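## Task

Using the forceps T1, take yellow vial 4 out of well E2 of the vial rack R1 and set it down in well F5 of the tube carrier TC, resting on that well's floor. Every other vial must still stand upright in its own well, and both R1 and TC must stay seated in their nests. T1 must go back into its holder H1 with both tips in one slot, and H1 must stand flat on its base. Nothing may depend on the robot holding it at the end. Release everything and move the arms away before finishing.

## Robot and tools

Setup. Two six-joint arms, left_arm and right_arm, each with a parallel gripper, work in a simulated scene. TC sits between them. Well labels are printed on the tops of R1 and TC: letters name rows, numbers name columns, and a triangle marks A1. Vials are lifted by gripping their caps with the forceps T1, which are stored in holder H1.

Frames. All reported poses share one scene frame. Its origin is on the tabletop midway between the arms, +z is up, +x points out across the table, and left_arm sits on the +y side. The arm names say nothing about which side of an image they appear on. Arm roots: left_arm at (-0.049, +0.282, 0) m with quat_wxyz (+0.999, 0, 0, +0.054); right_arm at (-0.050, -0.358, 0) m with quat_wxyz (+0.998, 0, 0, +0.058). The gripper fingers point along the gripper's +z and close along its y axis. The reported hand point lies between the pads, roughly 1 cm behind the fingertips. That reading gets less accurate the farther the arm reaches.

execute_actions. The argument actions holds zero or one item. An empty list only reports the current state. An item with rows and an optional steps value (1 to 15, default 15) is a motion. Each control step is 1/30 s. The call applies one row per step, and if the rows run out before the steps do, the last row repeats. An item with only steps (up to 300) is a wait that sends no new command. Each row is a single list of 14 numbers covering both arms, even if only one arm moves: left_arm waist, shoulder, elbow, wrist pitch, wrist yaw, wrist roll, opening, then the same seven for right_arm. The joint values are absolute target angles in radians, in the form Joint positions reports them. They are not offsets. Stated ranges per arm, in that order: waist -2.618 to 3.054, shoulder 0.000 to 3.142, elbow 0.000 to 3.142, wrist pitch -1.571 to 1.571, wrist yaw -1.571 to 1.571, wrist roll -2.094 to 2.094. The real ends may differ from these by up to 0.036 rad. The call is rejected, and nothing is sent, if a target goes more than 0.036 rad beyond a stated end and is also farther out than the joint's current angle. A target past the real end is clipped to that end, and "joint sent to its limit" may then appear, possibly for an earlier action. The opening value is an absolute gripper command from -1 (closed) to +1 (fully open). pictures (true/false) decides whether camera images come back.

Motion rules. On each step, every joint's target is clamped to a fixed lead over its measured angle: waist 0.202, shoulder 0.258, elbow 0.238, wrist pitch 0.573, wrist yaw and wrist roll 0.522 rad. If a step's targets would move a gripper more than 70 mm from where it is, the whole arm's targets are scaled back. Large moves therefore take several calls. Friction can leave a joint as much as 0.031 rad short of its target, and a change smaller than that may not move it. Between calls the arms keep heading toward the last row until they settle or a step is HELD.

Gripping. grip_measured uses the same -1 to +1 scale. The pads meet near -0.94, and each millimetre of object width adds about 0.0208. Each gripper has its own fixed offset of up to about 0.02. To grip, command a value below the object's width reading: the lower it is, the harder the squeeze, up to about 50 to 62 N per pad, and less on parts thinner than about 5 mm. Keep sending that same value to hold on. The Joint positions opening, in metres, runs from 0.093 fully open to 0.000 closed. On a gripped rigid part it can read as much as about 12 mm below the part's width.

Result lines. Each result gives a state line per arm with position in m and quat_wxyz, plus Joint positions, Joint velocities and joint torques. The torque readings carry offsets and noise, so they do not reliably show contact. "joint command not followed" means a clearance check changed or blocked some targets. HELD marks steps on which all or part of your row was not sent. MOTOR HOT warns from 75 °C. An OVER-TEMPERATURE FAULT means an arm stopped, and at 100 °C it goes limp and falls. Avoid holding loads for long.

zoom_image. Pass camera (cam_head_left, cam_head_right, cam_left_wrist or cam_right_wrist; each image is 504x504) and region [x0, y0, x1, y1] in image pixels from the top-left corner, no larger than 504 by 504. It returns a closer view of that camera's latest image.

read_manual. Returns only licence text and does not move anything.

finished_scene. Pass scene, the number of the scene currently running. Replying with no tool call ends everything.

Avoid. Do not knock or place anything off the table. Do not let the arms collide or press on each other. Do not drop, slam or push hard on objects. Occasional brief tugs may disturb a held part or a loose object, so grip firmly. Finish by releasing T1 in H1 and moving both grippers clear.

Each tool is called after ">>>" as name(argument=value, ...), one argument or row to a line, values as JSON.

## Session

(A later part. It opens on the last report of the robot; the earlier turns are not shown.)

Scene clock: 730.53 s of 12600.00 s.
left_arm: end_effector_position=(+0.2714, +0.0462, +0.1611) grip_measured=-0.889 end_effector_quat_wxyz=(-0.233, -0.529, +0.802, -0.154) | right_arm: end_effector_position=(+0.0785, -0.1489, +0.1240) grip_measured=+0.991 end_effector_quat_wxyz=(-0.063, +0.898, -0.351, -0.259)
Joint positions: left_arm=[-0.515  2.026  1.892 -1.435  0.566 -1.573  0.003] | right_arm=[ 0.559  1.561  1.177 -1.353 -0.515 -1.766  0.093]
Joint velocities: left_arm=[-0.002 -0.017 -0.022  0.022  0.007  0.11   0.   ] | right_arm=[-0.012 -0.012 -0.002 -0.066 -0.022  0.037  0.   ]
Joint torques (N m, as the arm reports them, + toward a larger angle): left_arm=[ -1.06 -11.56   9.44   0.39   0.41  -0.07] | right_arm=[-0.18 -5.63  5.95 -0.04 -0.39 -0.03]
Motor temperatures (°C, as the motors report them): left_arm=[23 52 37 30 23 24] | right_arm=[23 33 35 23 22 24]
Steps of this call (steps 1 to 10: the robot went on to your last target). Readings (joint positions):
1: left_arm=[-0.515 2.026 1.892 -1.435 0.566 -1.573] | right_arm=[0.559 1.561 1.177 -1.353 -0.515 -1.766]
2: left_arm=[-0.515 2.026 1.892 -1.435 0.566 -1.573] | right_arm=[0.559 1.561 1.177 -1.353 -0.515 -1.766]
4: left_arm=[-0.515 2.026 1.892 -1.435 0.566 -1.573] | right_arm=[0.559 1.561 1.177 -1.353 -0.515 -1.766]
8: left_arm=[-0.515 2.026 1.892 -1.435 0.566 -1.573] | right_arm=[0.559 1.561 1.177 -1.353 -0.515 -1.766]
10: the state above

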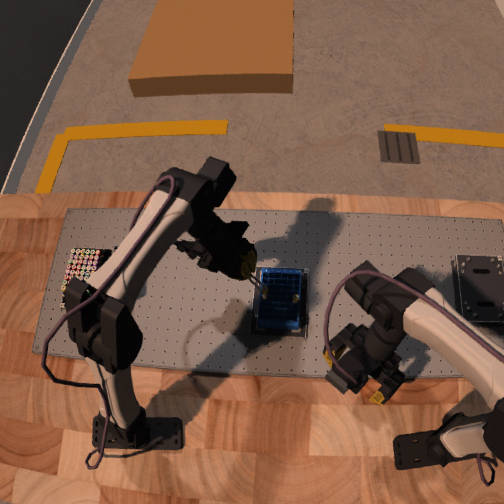

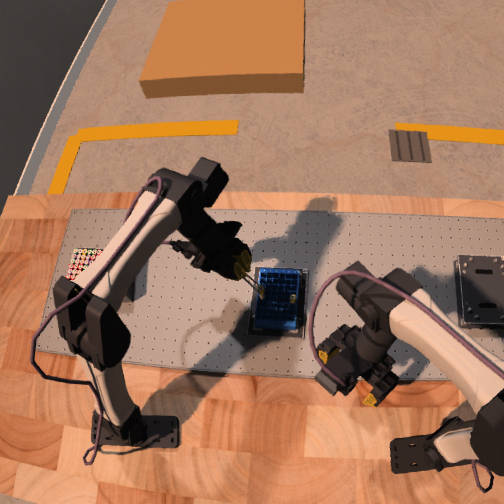

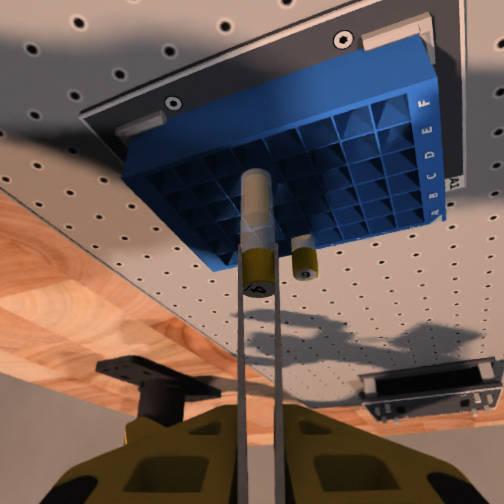

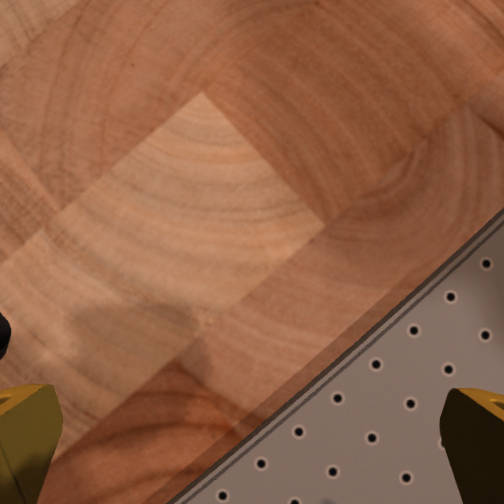

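>>> execute_actions(
  actions=[
    {"rows":[[-0.521,2.03,1.859,-1.407,0.575,-1.58,-0.9,0.559,1.561,1.177,-1.353,-0.515,-1.766,1]],"steps":15},
  ],
  pictures=false,
)

>>> execute_actions(
  actions=[
    {"steps":10},
  ],
)

>>> zoom_image(
  camera="cam_left_wrist",
  region=[140, 60, 460, 320],
)

>>> zoom_image(
  camera="cam_head_left",
  region=[220, 250, 320, 350],
)

Scene clock: 734.73 s of 12600.00 s.
left_arm: end_effector_position=(+0.2705, +0.0465, +0.1563) grip_measured=-0.889 end_effector_quat_wxyz=(-0.235, -0.530, +0.801, -0.151) | right_arm: end_effector_position=(+0.0785, -0.1489, +0.1240) grip_measured=+0.991 end_effector_quat_wxyz=(-0.063, +0.898, -0.351, -0.259)
Joint positions: left_arm=[-0.515  2.026  1.873 -1.422  0.566 -1.573  0.003] | right_arm=[ 0.559  1.561  1.177 -1.353 -0.515 -1.766  0.093]
Joint velocities: left_arm=[-0.012 -0.007 -0.012  0.022 -0.007  0.007 -0.002] | right_arm=[-0.007 -0.017 -0.002  0.051  0.051 -0.037  0.002]
Joint torques (N m, as the arm reports them, + toward a larger angle): left_arm=[ -1.04 -11.65   6.05   0.37   0.41  -0.04] | right_arm=[-0.12 -5.67  6.35 -0.09 -0.38  0.  ]
Motor temperatures (°C, as the motors report them): left_arm=[23 52 37 30 23 24] | right_arm=[23 33 35 23 22 24]
Steps of this call (steps 1 to 15: the robot went on to your last target; steps 16 to 90: nothing new was sent; then 0.70 s passed at rest; steps 91 to 105: all 15 steps of this action). Readings (joint positions):
91: left_arm=[-0.515 2.026 1.889 -1.432 0.566 -1.573] | right_arm=[0.559 1.561 1.177 -1.353 -0.515 -1.766]
92: left_arm=[-0.515 2.026 1.885 -1.430 0.566 -1.573] | right_arm=[0.559 1.561 1.177 -1.353 -0.515 -1.766]
94: left_arm=[-0.515 2.026 1.876 -1.426 0.566 -1.573] | right_arm=[0.559 1.561 1.177 -1.353 -0.515 -1.766]
98: left_arm=[-0.515 2.026 1.873 -1.425 0.566 -1.573] | right_arm=[0.559 1.561 1.177 -1.353 -0.515 -1.766]
105: the state above

Scene clock: 735.07 s of 12600.00 s.
left_arm: end_effector_position=(+0.2707, +0.0465, +0.1563) grip_measured=-0.889 end_effector_quat_wxyz=(-0.234, -0.530, +0.801, -0.151) | right_arm: end_effector_position=(+0.0785, -0.1489, +0.1240) grip_measured=+0.991 end_effector_quat_wxyz=(-0.063, +0.898, -0.351, -0.259)
Joint positions: left_arm=[-0.515  2.026  1.873 -1.422  0.566 -1.573  0.003] | right_arm=[ 0.559  1.561  1.177 -1.353 -0.515 -1.766  0.093]
Joint velocities: left_arm=[-0.017 -0.017  0.012  0.037 -0.022 -0.037  0.   ] | right_arm=[ 0.022 -0.007 -0.017 -0.051  0.007 -0.007  0.   ]
Joint torques (N m, as the arm reports them, + toward a larger angle): left_arm=[ -0.99 -11.78   6.18   0.35   0.39  -0.03] | right_arm=[-0.1  -5.65  5.97 -0.07 -0.4  -0.04]
Motor temperatures (°C, as the motors report them): left_arm=[23 52 37 30 23 24] | right_arm=[23 33 35 23 22 24]
Steps of this call (steps 1 to 10: the robot went on to your last target). Readings (joint positions):
1: left_arm=[-0.515 2.026 1.873 -1.422 0.566 -1.573] | right_arm=[0.559 1.561 1.177 -1.353 -0.515 -1.766]
2: left_arm=[-0.515 2.026 1.873 -1.422 0.566 -1.573] | right_arm=[0.559 1.561 1.177 -1.353 -0.515 -1.766]
4: left_arm=[-0.515 2.026 1.873 -1.422 0.566 -1.573] | right_arm=[0.559 1.561 1.177 -1.353 -0.515 -1.766]
8: left_arm=[-0.515 2.026 1.873 -1.422 0.566 -1.573] | right_arm=[0.559 1.561 1.177 -1.353 -0.515 -1.766]
10: the state above

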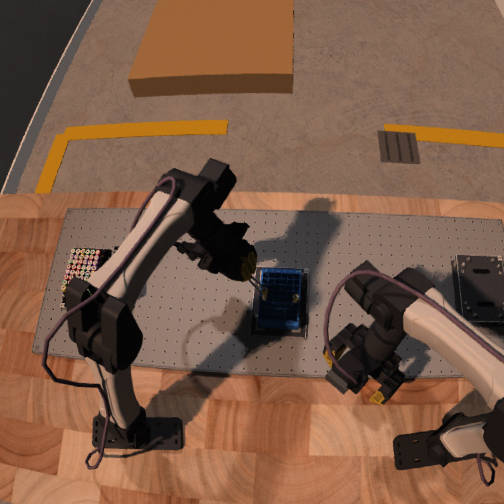

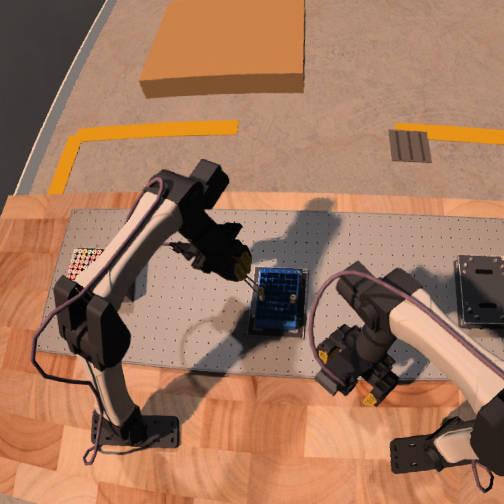

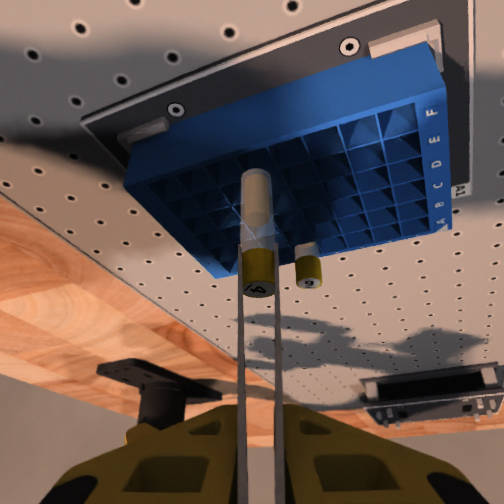

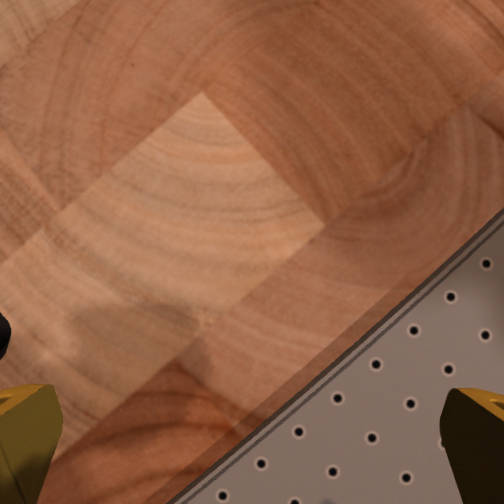

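Region (140, 60, 460, 320) of cam_left_wrist's 504x504 image, scaled by 1.575, with more detail than that image has; it fills the top 410 rows of this view, and the rest is white.

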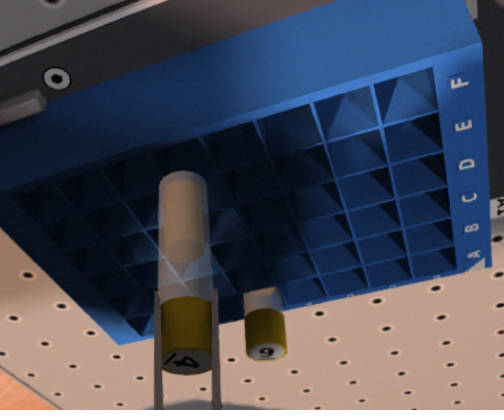

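Region (220, 250, 320, 350) of cam_head_left's 504x504 image, scaled by 5.040, with more detail than that image has.

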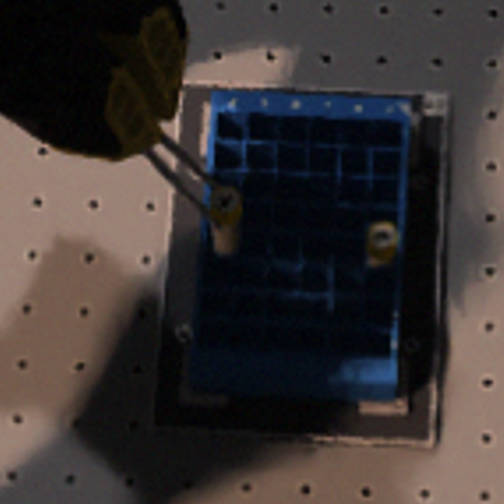

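>>> execute_actions(
  actions=[
    {"rows":[[-0.503,2.03,1.859,-1.407,0.575,-1.58,-0.9,0.559,1.561,1.177,-1.353,-0.515,-1.766,1],[-0.503,2.03,1.859,-1.407,0.575,-1.58,-0.9,0.559,1.561,1.177,-1.353,-0.515,-1.766,1],[-0.503,2.03,1.859,-1.407,0.575,-1.58,-0.9,0.559,1.561,1.177,-1.353,-0.515,-1.766,1],[-0.503,2.03,1.859,-1.407,0.575,-1.58,-0.9,0.559,1.561,1.177,-1.353,-0.515,-1.766,1],[-0.503,2.03,1.859,-1.407,0.575,-1.58,-0.9,0.559,1.561,1.177,-1.353,-0.515,-1.766,1],[-0.503,2.03,1.845,-1.395,0.575,-1.58,-0.9,0.559,1.561,1.177,-1.353,-0.515,-1.766,1]],"steps":15},
  ],
  pictures=false,
)

>>> execute_actions(
  actions=[
    {"steps":10},
  ],
)

>>> zoom_image(
  camera="cam_left_wrist",
  region=[180, 100, 340, 260],
)

>>> zoom_image(
  camera="cam_head_left",
  region=[240, 270, 300, 330],
)

Scene clock: 740.20 s of 12600.00 s.
left_arm: end_effector_position=(+0.2703, +0.0467, +0.1529) grip_measured=-0.889 end_effector_quat_wxyz=(-0.235, -0.530, +0.801, -0.150) | right_arm: end_effector_position=(+0.0785, -0.1489, +0.1240) grip_measured=+0.991 end_effector_quat_wxyz=(-0.063, +0.898, -0.351, -0.259)
Joint positions: left_arm=[-0.515  2.026  1.859 -1.411  0.566 -1.573  0.003] | right_arm=[ 0.559  1.561  1.177 -1.353 -0.515 -1.766  0.093]
Joint velocities: left_arm=[-0.017  0.002  0.002  0.037  0.037 -0.051  0.   ] | right_arm=[-0.012  0.002  0.002 -0.007  0.007  0.022 -0.001]
Joint torques (N m, as the arm reports them, + toward a larger angle): left_arm=[  0.31 -11.7    6.28   0.34   0.44  -0.07] | right_arm=[-0.09 -5.72  6.14 -0.09 -0.39 -0.03]
Motor temperatures (°C, as the motors report them): left_arm=[23 52 37 30 23 24] | right_arm=[23 33 35 23 22 24]
Steps of this call (steps 1 to 15: the robot went on to your last target; steps 16 to 90: nothing new was sent; then 1.63 s passed at rest; steps 91 to 105: all 15 steps of this action). Readings (joint positions):
91: left_arm=[-0.515 2.026 1.873 -1.422 0.566 -1.573] | right_arm=[0.559 1.561 1.177 -1.353 -0.515 -1.766]
92: left_arm=[-0.515 2.026 1.873 -1.422 0.566 -1.573] | right_arm=[0.559 1.561 1.177 -1.353 -0.515 -1.766]
94: left_arm=[-0.515 2.026 1.873 -1.422 0.566 -1.573] | right_arm=[0.559 1.561 1.177 -1.353 -0.515 -1.766]
98: left_arm=[-0.515 2.026 1.864 -1.415 0.566 -1.573] | right_arm=[0.559 1.561 1.177 -1.353 -0.515 -1.766]
105: the state above

Scene clock: 740.53 s of 12600.00 s.
left_arm: end_effector_position=(+0.2705, +0.0466, +0.1529) grip_measured=-0.889 end_effector_quat_wxyz=(-0.235, -0.530, +0.801, -0.151) | right_arm: end_effector_position=(+0.0785, -0.1489, +0.1240) grip_measured=+0.991 end_effector_quat_wxyz=(-0.063, +0.898, -0.351, -0.259)
Joint positions: left_arm=[-0.515  2.026  1.859 -1.41   0.566 -1.573  0.003] | right_arm=[ 0.559  1.561  1.177 -1.353 -0.515 -1.766  0.093]
Joint velocities: left_arm=[ 0.002 -0.007 -0.017 -0.037  0.095  0.037 -0.001] | right_arm=[ 0.002 -0.002 -0.002  0.007  0.007  0.037  0.001]
Joint torques (N m, as the arm reports them, + toward a larger angle): left_arm=[  0.53 -11.54   6.22   0.39   0.42  -0.07] | right_arm=[ 0.05 -5.59  5.92 -0.08 -0.36  0.  ]
Motor temperatures (°C, as the motors report them): left_arm=[23 52 37 30 23 24] | right_arm=[23 33 35 23 22 24]
Steps of this call (steps 1 to 10: the robot went on to your last target). Readings (joint positions):
1: left_arm=[-0.515 2.026 1.859 -1.411 0.566 -1.573] | right_arm=[0.559 1.561 1.177 -1.353 -0.515 -1.766]
2: left_arm=[-0.515 2.026 1.859 -1.411 0.566 -1.573] | right_arm=[0.559 1.561 1.177 -1.353 -0.515 -1.766]
4: left_arm=[-0.515 2.026 1.859 -1.411 0.566 -1.573] | right_arm=[0.559 1.561 1.177 -1.353 -0.515 -1.766]
8: left_arm=[-0.515 2.026 1.859 -1.410 0.566 -1.573] | right_arm=[0.559 1.561 1.177 -1.353 -0.515 -1.766]
10: the state above

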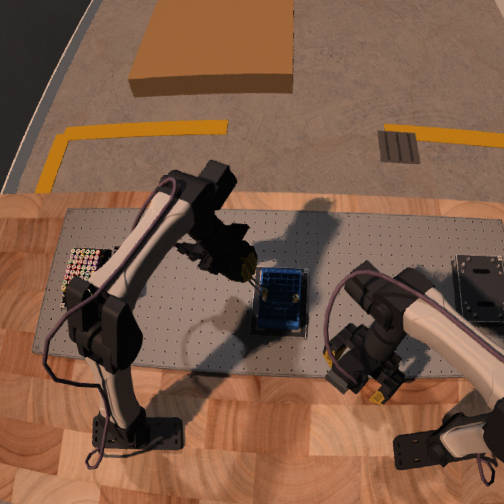

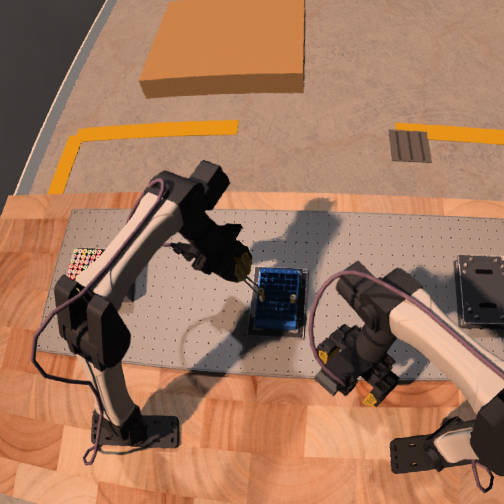

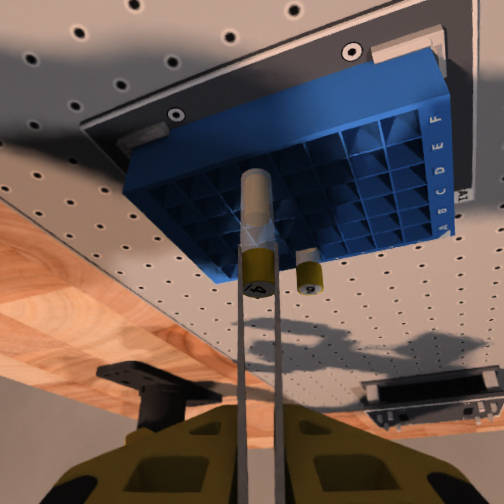

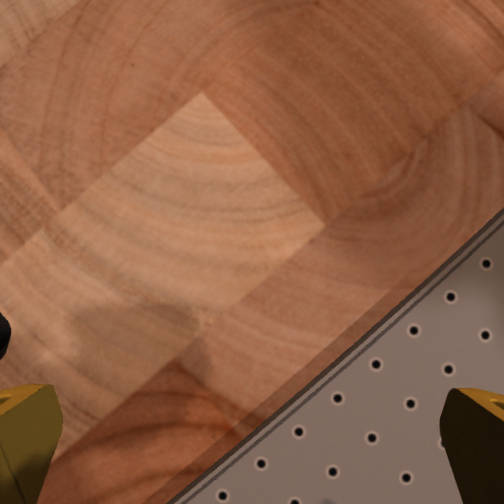

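Region (180, 100, 340, 260) of cam_left_wrist's 504x504 image, scaled by 3.150, with more detail than that image has.

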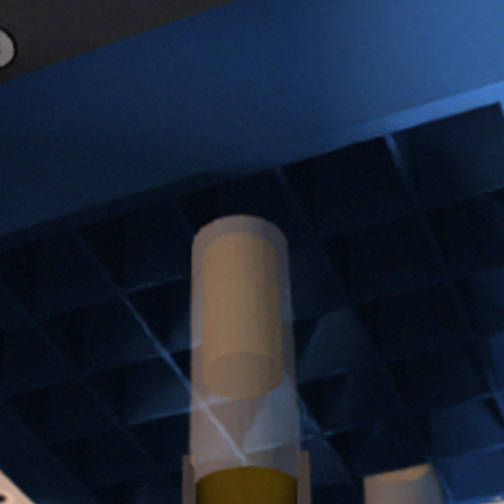

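Region (240, 270, 300, 330) of cam_head_left's 504x504 image, scaled by 8.400, with more detail than that image has.

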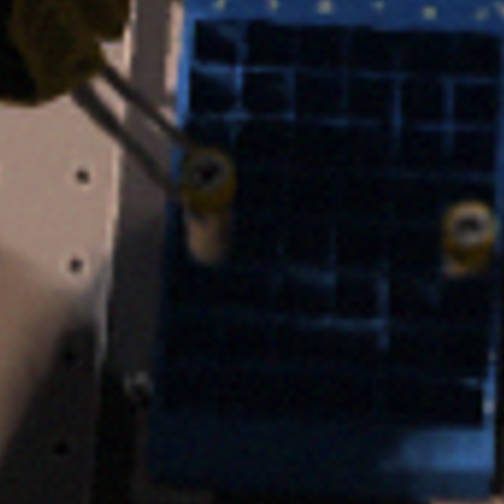

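>>> execute_actions(
  actions=[
    {"rows":[[-0.496,2.03,1.845,-1.395,0.575,-1.58,-0.9,0.559,1.561,1.177,-1.353,-0.515,-1.766,1]],"steps":15},
  ],
)

>>> zoom_image(
  camera="cam_left_wrist",
  region=[180, 100, 340, 260],
)

>>> zoom_image(
  camera="cam_head_left",
  region=[240, 270, 300, 330],
)

Scene clock: 744.47 s of 12600.00 s.
left_arm: end_effector_position=(+0.2732, +0.0500, +0.1529) grip_measured=-0.889 end_effector_quat_wxyz=(-0.234, -0.534, +0.798, -0.152) | right_arm: end_effector_position=(+0.0785, -0.1489, +0.1240) grip_measured=+0.991 end_effector_quat_wxyz=(-0.063, +0.898, -0.351, -0.259)
Joint positions: left_arm=[-0.504  2.026  1.859 -1.409  0.566 -1.573  0.003] | right_arm=[ 0.559  1.561  1.177 -1.353 -0.515 -1.766  0.093]
Joint velocities: left_arm=[-0.017  0.002 -0.002  0.066  0.022 -0.051 -0.001] | right_arm=[ 0.012 -0.022  0.002 -0.051  0.022 -0.007 -0.   ]
Joint torques (N m, as the arm reports them, + toward a larger angle): left_arm=[  0.09 -11.76   6.12   0.38   0.44  -0.04] | right_arm=[ 0.07 -5.66  6.17 -0.11 -0.36 -0.03]
Motor temperatures (°C, as the motors report them): left_arm=[23 52 36 30 23 24] | right_arm=[23 33 35 23 22 24]
Steps of this call (steps 1 to 15: the robot went on to your last target; steps 16 to 90: nothing new was sent; then 0.43 s passed at rest; steps 91 to 105: all 15 steps of this action). Readings (joint positions):
91: left_arm=[-0.514 2.026 1.859 -1.410 0.566 -1.573] | right_arm=[0.559 1.561 1.177 -1.353 -0.515 -1.766]
92: left_arm=[-0.513 2.026 1.859 -1.410 0.566 -1.573] | right_arm=[0.559 1.561 1.177 -1.353 -0.515 -1.766]
94: left_arm=[-0.508 2.026 1.859 -1.410 0.566 -1.573] | right_arm=[0.559 1.561 1.177 -1.353 -0.515 -1.766]
98: left_arm=[-0.504 2.026 1.859 -1.409 0.566 -1.573] | right_arm=[0.559 1.561 1.177 -1.353 -0.515 -1.766]
105: the state above

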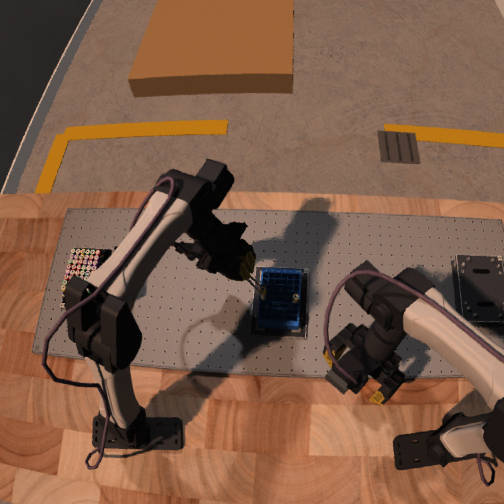

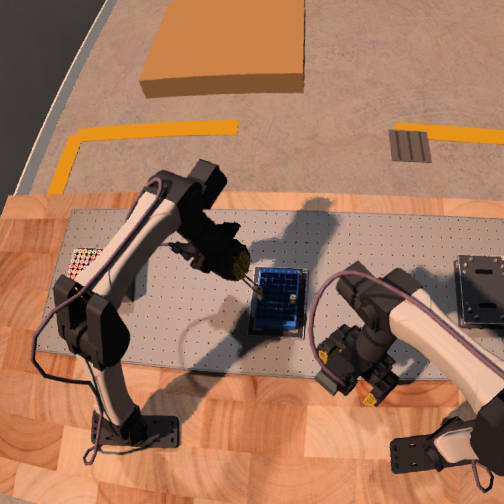

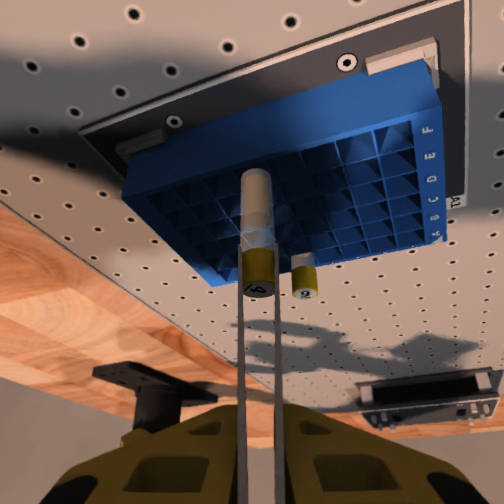

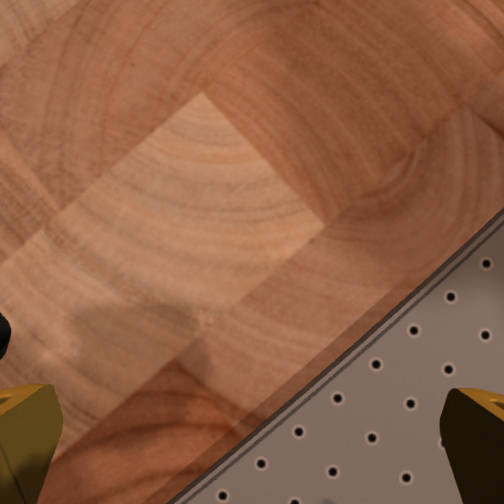

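Region (180, 100, 340, 260) of cam_left_wrist's 504x504 image, scaled by 3.150, with more detail than that image has.

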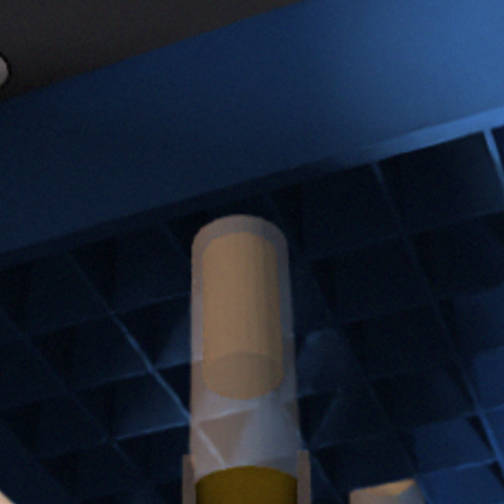

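Region (240, 270, 300, 330) of cam_head_left's 504x504 image, scaled by 8.400, with more detail than that image has.

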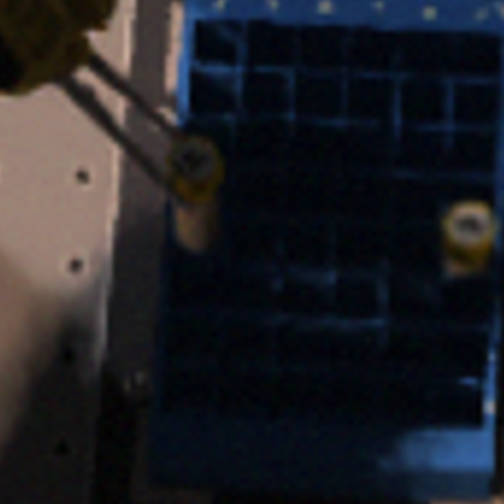

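>>> execute_actions(
  actions=[
    {"rows":[[-0.496,2.03,1.845,-1.428,0.585,-1.58,-0.9,0.559,1.561,1.177,-1.353,-0.515,-1.766,1]],"steps":15},
  ],
)

>>> zoom_image(
  camera="cam_left_wrist",
  region=[180, 100, 340, 260],
)

>>> zoom_image(
  camera="cam_head_left",
  region=[240, 270, 300, 330],
)

Scene clock: 752.50 s of 12600.00 s.
left_arm: end_effector_position=(+0.2717, +0.0495, +0.1536) grip_measured=-0.889 end_effector_quat_wxyz=(-0.239, -0.534, +0.797, -0.152) | right_arm: end_effector_position=(+0.0785, -0.1489, +0.1240) grip_measured=+0.991 end_effector_quat_wxyz=(-0.063, +0.898, -0.351, -0.259)
Joint positions: left_arm=[-0.504  2.026  1.859 -1.415  0.573 -1.573  0.003] | right_arm=[ 0.559  1.561  1.177 -1.353 -0.515 -1.766  0.093]
Joint velocities: left_arm=[ 0.002 -0.002 -0.027  0.095 -0.037  0.007 -0.001] | right_arm=[-0.007 -0.007 -0.002 -0.037  0.007  0.022  0.   ]
Joint torques (N m, as the arm reports them, + toward a larger angle): left_arm=[ -0.05 -11.52   6.08   0.07   0.47  -0.07] | right_arm=[-0.01 -5.57  6.15 -0.02 -0.33 -0.01]
Motor temperatures (°C, as the motors report them): left_arm=[23 51 36 30 23 24] | right_arm=[23 33 35 23 22 24]
Steps of this call (steps 1 to 15: the robot went on to your last target; steps 16 to 90: nothing new was sent; then 4.53 s passed at rest; steps 91 to 105: all 15 steps of this action). Readings (joint positions):
91: left_arm=[-0.504 2.026 1.859 -1.410 0.567 -1.573] | right_arm=[0.559 1.561 1.177 -1.353 -0.515 -1.766]
92: left_arm=[-0.504 2.026 1.859 -1.411 0.568 -1.573] | right_arm=[0.559 1.561 1.177 -1.353 -0.515 -1.766]
94: left_arm=[-0.504 2.026 1.859 -1.413 0.570 -1.573] | right_arm=[0.559 1.561 1.177 -1.353 -0.515 -1.766]
98: left_arm=[-0.504 2.026 1.859 -1.414 0.572 -1.573] | right_arm=[0.559 1.561 1.177 -1.353 -0.515 -1.766]
105: the state above

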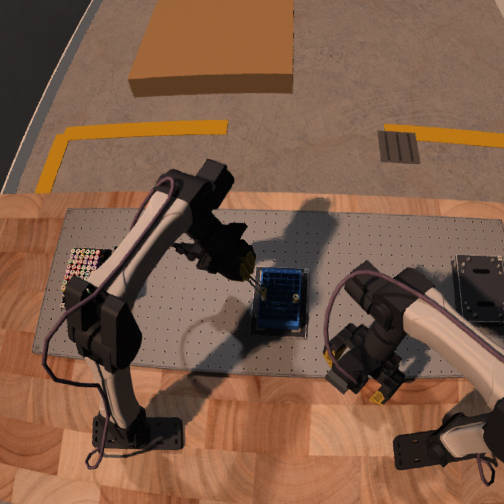

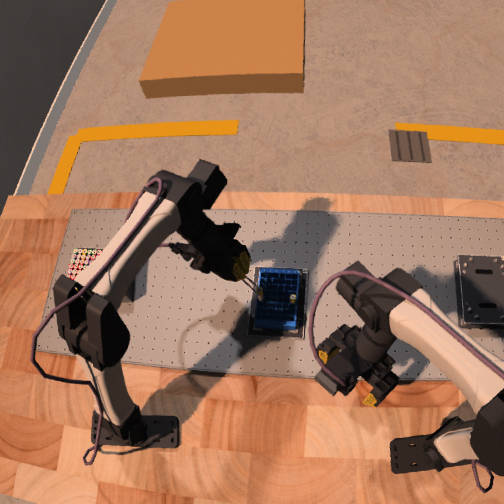

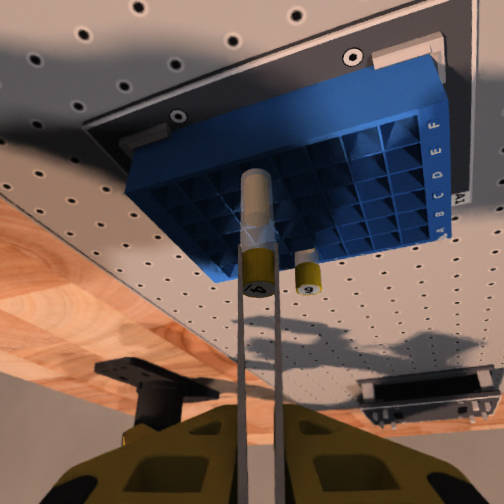

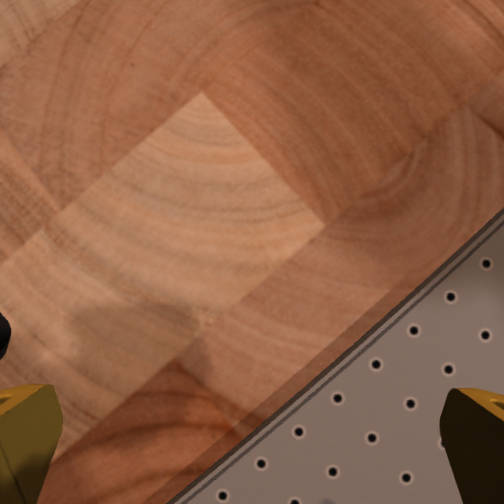

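Region (180, 100, 340, 260) of cam_left_wrist's 504x504 image, scaled by 3.150, with more detail than that image has.

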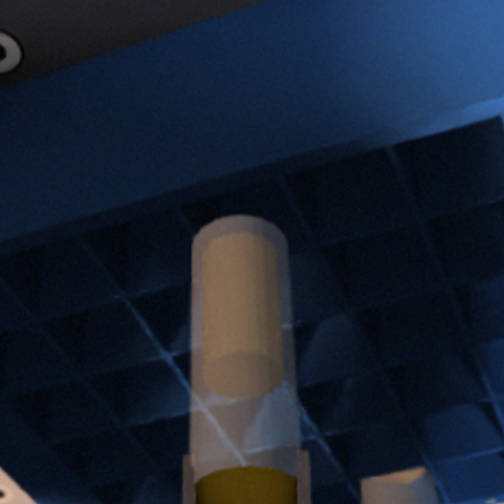

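Region (240, 270, 300, 330) of cam_head_left's 504x504 image, scaled by 8.400, with more detail than that image has.

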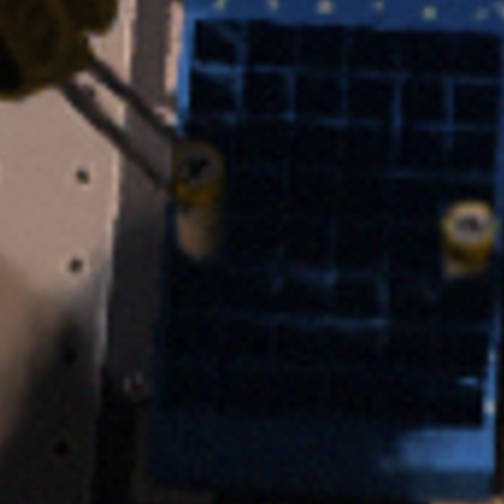

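>>> execute_actions(
  actions=[
    {"rows":[[-0.496,2.03,1.845,-1.4,0.585,-1.58,-0.9,0.559,1.561,1.177,-1.353,-0.515,-1.766,1],[-0.496,2.03,1.845,-1.4,0.585,-1.58,-0.9,0.559,1.561,1.177,-1.353,-0.515,-1.766,1],[-0.496,2.03,1.845,-1.4,0.585,-1.58,-0.9,0.559,1.561,1.177,-1.353,-0.515,-1.766,1],[-0.496,2.03,1.845,-1.39,0.585,-1.58,-0.9,0.559,1.561,1.177,-1.353,-0.515,-1.766,1],[-0.496,2.03,1.837,-1.39,0.585,-1.58,-0.9,0.559,1.561,1.177,-1.353,-0.515,-1.766,1],[-0.496,2.03,1.837,-1.39,0.585,-1.58,-0.9,0.559,1.561,1.177,-1.353,-0.515,-1.766,1],[-0.496,2.03,1.837,-1.39,0.585,-1.58,-0.9,0.559,1.561,1.177,-1.353,-0.515,-1.766,1],[-0.496,2.03,1.837,-1.381,0.585,-1.58,-0.9,0.559,1.561,1.177,-1.353,-0.515,-1.766,1],[-0.496,2.03,1.829,-1.381,0.585,-1.58,-0.9,0.559,1.561,1.177,-1.353,-0.515,-1.766,1]],"steps":15},
  ],
  pictures=false,
)

>>> execute_actions(
  actions=[
    {"steps":10},
  ],
)

>>> zoom_image(
  camera="cam_left_wrist",
  region=[180, 100, 340, 260],
)

Scene clock: 758.50 s of 12600.00 s.
left_arm: end_effector_position=(+0.2723, +0.0487, +0.1504) grip_measured=-0.889 end_effector_quat_wxyz=(-0.239, -0.534, +0.796, -0.154) | right_arm: end_effector_position=(+0.0785, -0.1489, +0.1240) grip_measured=+0.991 end_effector_quat_wxyz=(-0.063, +0.898, -0.351, -0.259)
Joint positions: left_arm=[-0.504  2.026  1.845 -1.398  0.577 -1.573  0.003] | right_arm=[ 0.559  1.561  1.177 -1.353 -0.515 -1.766  0.093]
Joint velocities: left_arm=[-0.012 -0.002 -0.022  0.037  0.022 -0.095  0.001] | right_arm=[-0.017 -0.007  0.012 -0.022  0.051  0.022 -0.   ]
Joint torques (N m, as the arm reports them, + toward a larger angle): left_arm=[  0.14 -11.6    5.97   0.37   0.39  -0.06] | right_arm=[ 0.04 -5.43  6.13 -0.07 -0.38 -0.04]
Motor temperatures (°C, as the motors report them): left_arm=[23 51 36 29 23 24] | right_arm=[23 33 35 23 22 24]
Steps of this call (steps 1 to 15: the robot went on to your last target; steps 16 to 90: nothing new was sent; then 2.50 s passed at rest; steps 91 to 105: all 15 steps of this action). Readings (joint positions):
91: left_arm=[-0.504 2.026 1.859 -1.416 0.574 -1.573] | right_arm=[0.559 1.561 1.177 -1.353 -0.515 -1.766]
92: left_arm=[-0.504 2.026 1.859 -1.416 0.574 -1.573] | right_arm=[0.559 1.561 1.177 -1.353 -0.515 -1.766]
94: left_arm=[-0.504 2.026 1.859 -1.414 0.574 -1.573] | right_arm=[0.559 1.561 1.177 -1.353 -0.515 -1.766]
98: left_arm=[-0.504 2.026 1.859 -1.408 0.574 -1.573] | right_arm=[0.559 1.561 1.177 -1.353 -0.515 -1.766]
105: the state above

Scene clock: 758.83 s of 12600.00 s.
left_arm: end_effector_position=(+0.2723, +0.0486, +0.1504) grip_measured=-0.889 end_effector_quat_wxyz=(-0.239, -0.534, +0.796, -0.154) | right_arm: end_effector_position=(+0.0785, -0.1489, +0.1240) grip_measured=+0.991 end_effector_quat_wxyz=(-0.063, +0.898, -0.351, -0.259)
Joint positions: left_arm=[-0.504  2.026  1.845 -1.398  0.577 -1.573  0.003] | right_arm=[ 0.559  1.561  1.177 -1.353 -0.515 -1.766  0.093]
Joint velocities: left_arm=[-0.007  0.002  0.007  0.022 -0.007  0.037 -0.   ] | right_arm=[-0.012 -0.012 -0.007 -0.007  0.007 -0.022  0.   ]
Joint torques (N m, as the arm reports them, + toward a larger angle): left_arm=[  0.03 -11.55   6.03   0.38   0.43  -0.03] | right_arm=[ 0.07 -5.77  5.97 -0.09 -0.4   0.04]
Motor temperatures (°C, as the motors report them): left_arm=[23 51 36 29 23 24] | right_arm=[23 33 35 23 22 24]
Steps of this call (steps 1 to 10: the robot went on to your last target). Readings (joint positions):
1: left_arm=[-0.504 2.026 1.845 -1.398 0.577 -1.573] | right_arm=[0.559 1.561 1.177 -1.353 -0.515 -1.766]
2: left_arm=[-0.504 2.026 1.845 -1.398 0.577 -1.573] | right_arm=[0.559 1.561 1.177 -1.353 -0.515 -1.766]
4: left_arm=[-0.504 2.026 1.845 -1.398 0.577 -1.573] | right_arm=[0.559 1.561 1.177 -1.353 -0.515 -1.766]
8: left_arm=[-0.504 2.026 1.845 -1.398 0.577 -1.573] | right_arm=[0.559 1.561 1.177 -1.353 -0.515 -1.766]
10: the state above

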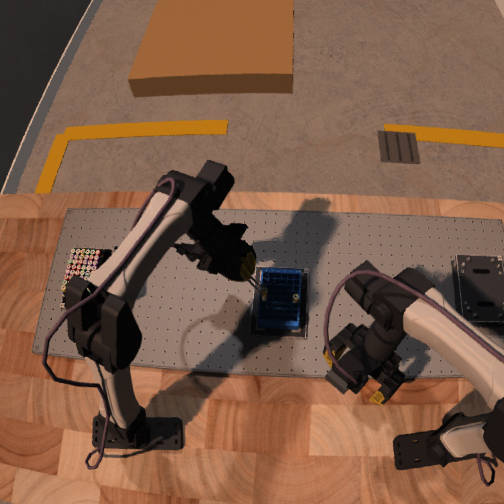

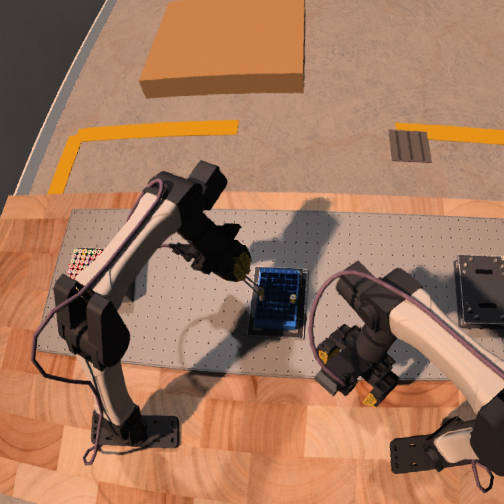

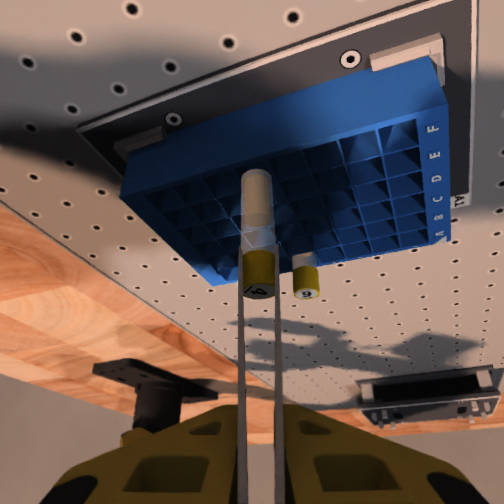

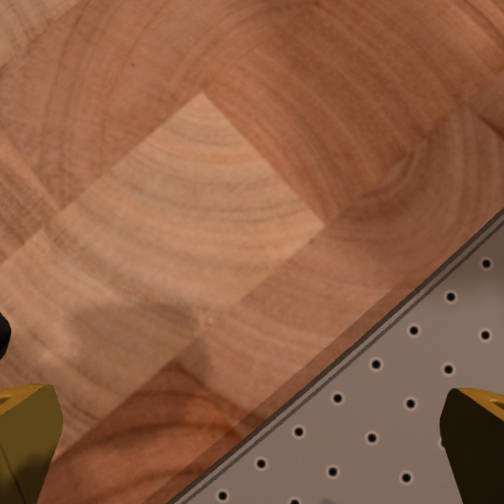

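Region (180, 100, 340, 260) of cam_left_wrist's 504x504 image, scaled by 3.150, with more detail than that image has.

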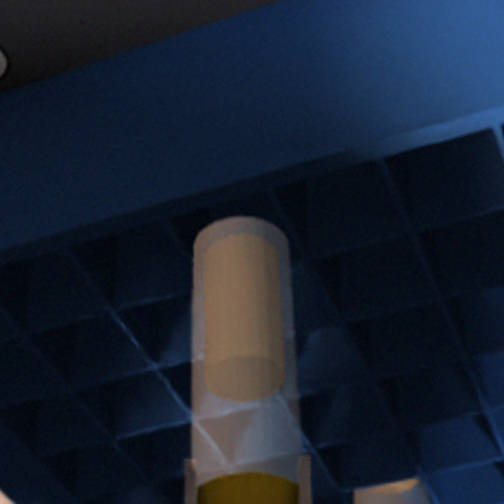

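>>> execute_actions(
  actions=[
    {"rows":[[-0.496,2.03,1.829,-1.415,0.563,-1.58,-0.9,0.559,1.561,1.177,-1.353,-0.515,-1.766,1]],"steps":15},
  ],
)

>>> zoom_image(
  camera="cam_left_wrist",
  region=[180, 100, 340, 260],
)

Scene clock: 762.97 s of 12600.00 s.
left_arm: end_effector_position=(+0.2721, +0.0490, +0.1502) grip_measured=-0.889 end_effector_quat_wxyz=(-0.239, -0.534, +0.797, -0.153) | right_arm: end_effector_position=(+0.0785, -0.1489, +0.1240) grip_measured=+0.991 end_effector_quat_wxyz=(-0.063, +0.898, -0.351, -0.259)
Joint positions: left_arm=[-0.504  2.026  1.845 -1.4    0.576 -1.573  0.003] | right_arm=[ 0.559  1.561  1.177 -1.353 -0.515 -1.766  0.093]
Joint velocities: left_arm=[-0.012  0.002 -0.012 -0.051  0.007  0.007 -0.001] | right_arm=[-0.012 -0.012  0.002 -0.037  0.037  0.051 -0.   ]
Joint torques (N m, as the arm reports them, + toward a larger angle): left_arm=[ -0.03 -11.82   6.02   0.1    0.23  -0.04] | right_arm=[-0.18 -5.54  6.06 -0.07 -0.4  -0.09]
Motor temperatures (°C, as the motors report them): left_arm=[23 51 36 29 23 24] | right_arm=[23 33 35 23 22 24]
Steps of this call (steps 1 to 15: the robot went on to your last target; steps 16 to 90: nothing new was sent; then 0.63 s passed at rest; steps 91 to 105: all 15 steps of this action). Readings (joint positions):
91: left_arm=[-0.504 2.026 1.845 -1.398 0.577 -1.573] | right_arm=[0.559 1.561 1.177 -1.353 -0.515 -1.766]
92: left_arm=[-0.504 2.026 1.845 -1.399 0.576 -1.573] | right_arm=[0.559 1.561 1.177 -1.353 -0.515 -1.766]
94: left_arm=[-0.504 2.026 1.845 -1.400 0.576 -1.573] | right_arm=[0.559 1.561 1.177 -1.353 -0.515 -1.766]
98: left_arm=[-0.504 2.026 1.845 -1.400 0.576 -1.573] | right_arm=[0.559 1.561 1.177 -1.353 -0.515 -1.766]
105: the state above

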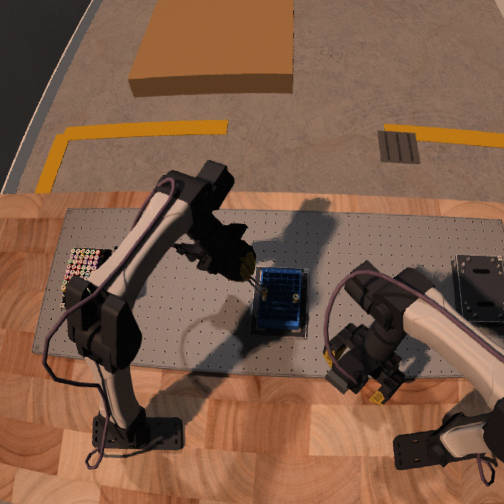

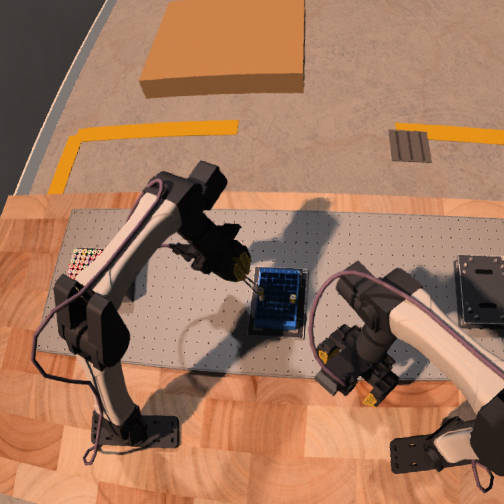

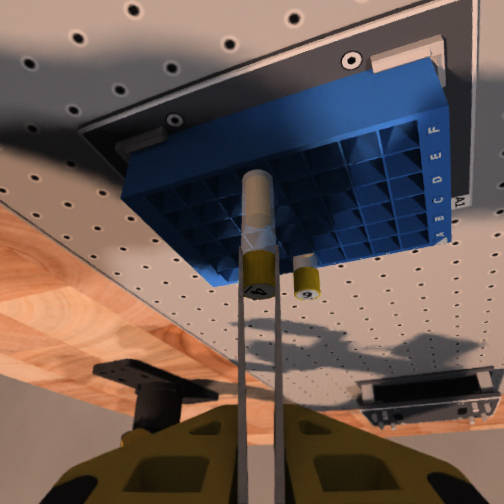

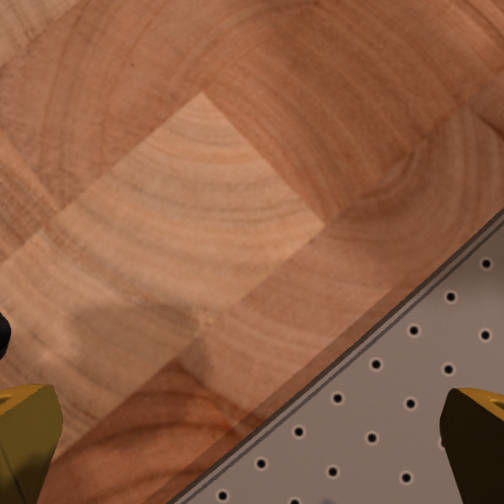

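Region (180, 100, 340, 260) of cam_left_wrist's 504x504 image, scaled by 3.150, with more detail than that image has.

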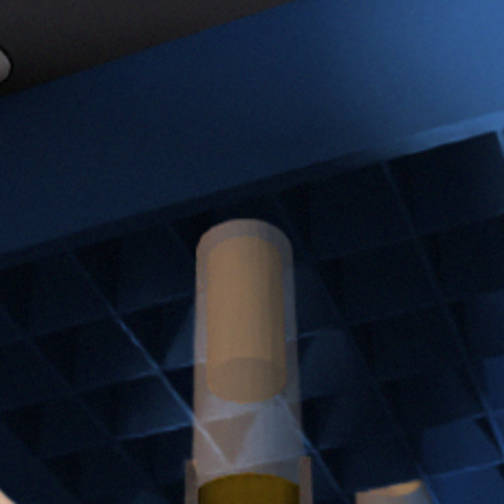

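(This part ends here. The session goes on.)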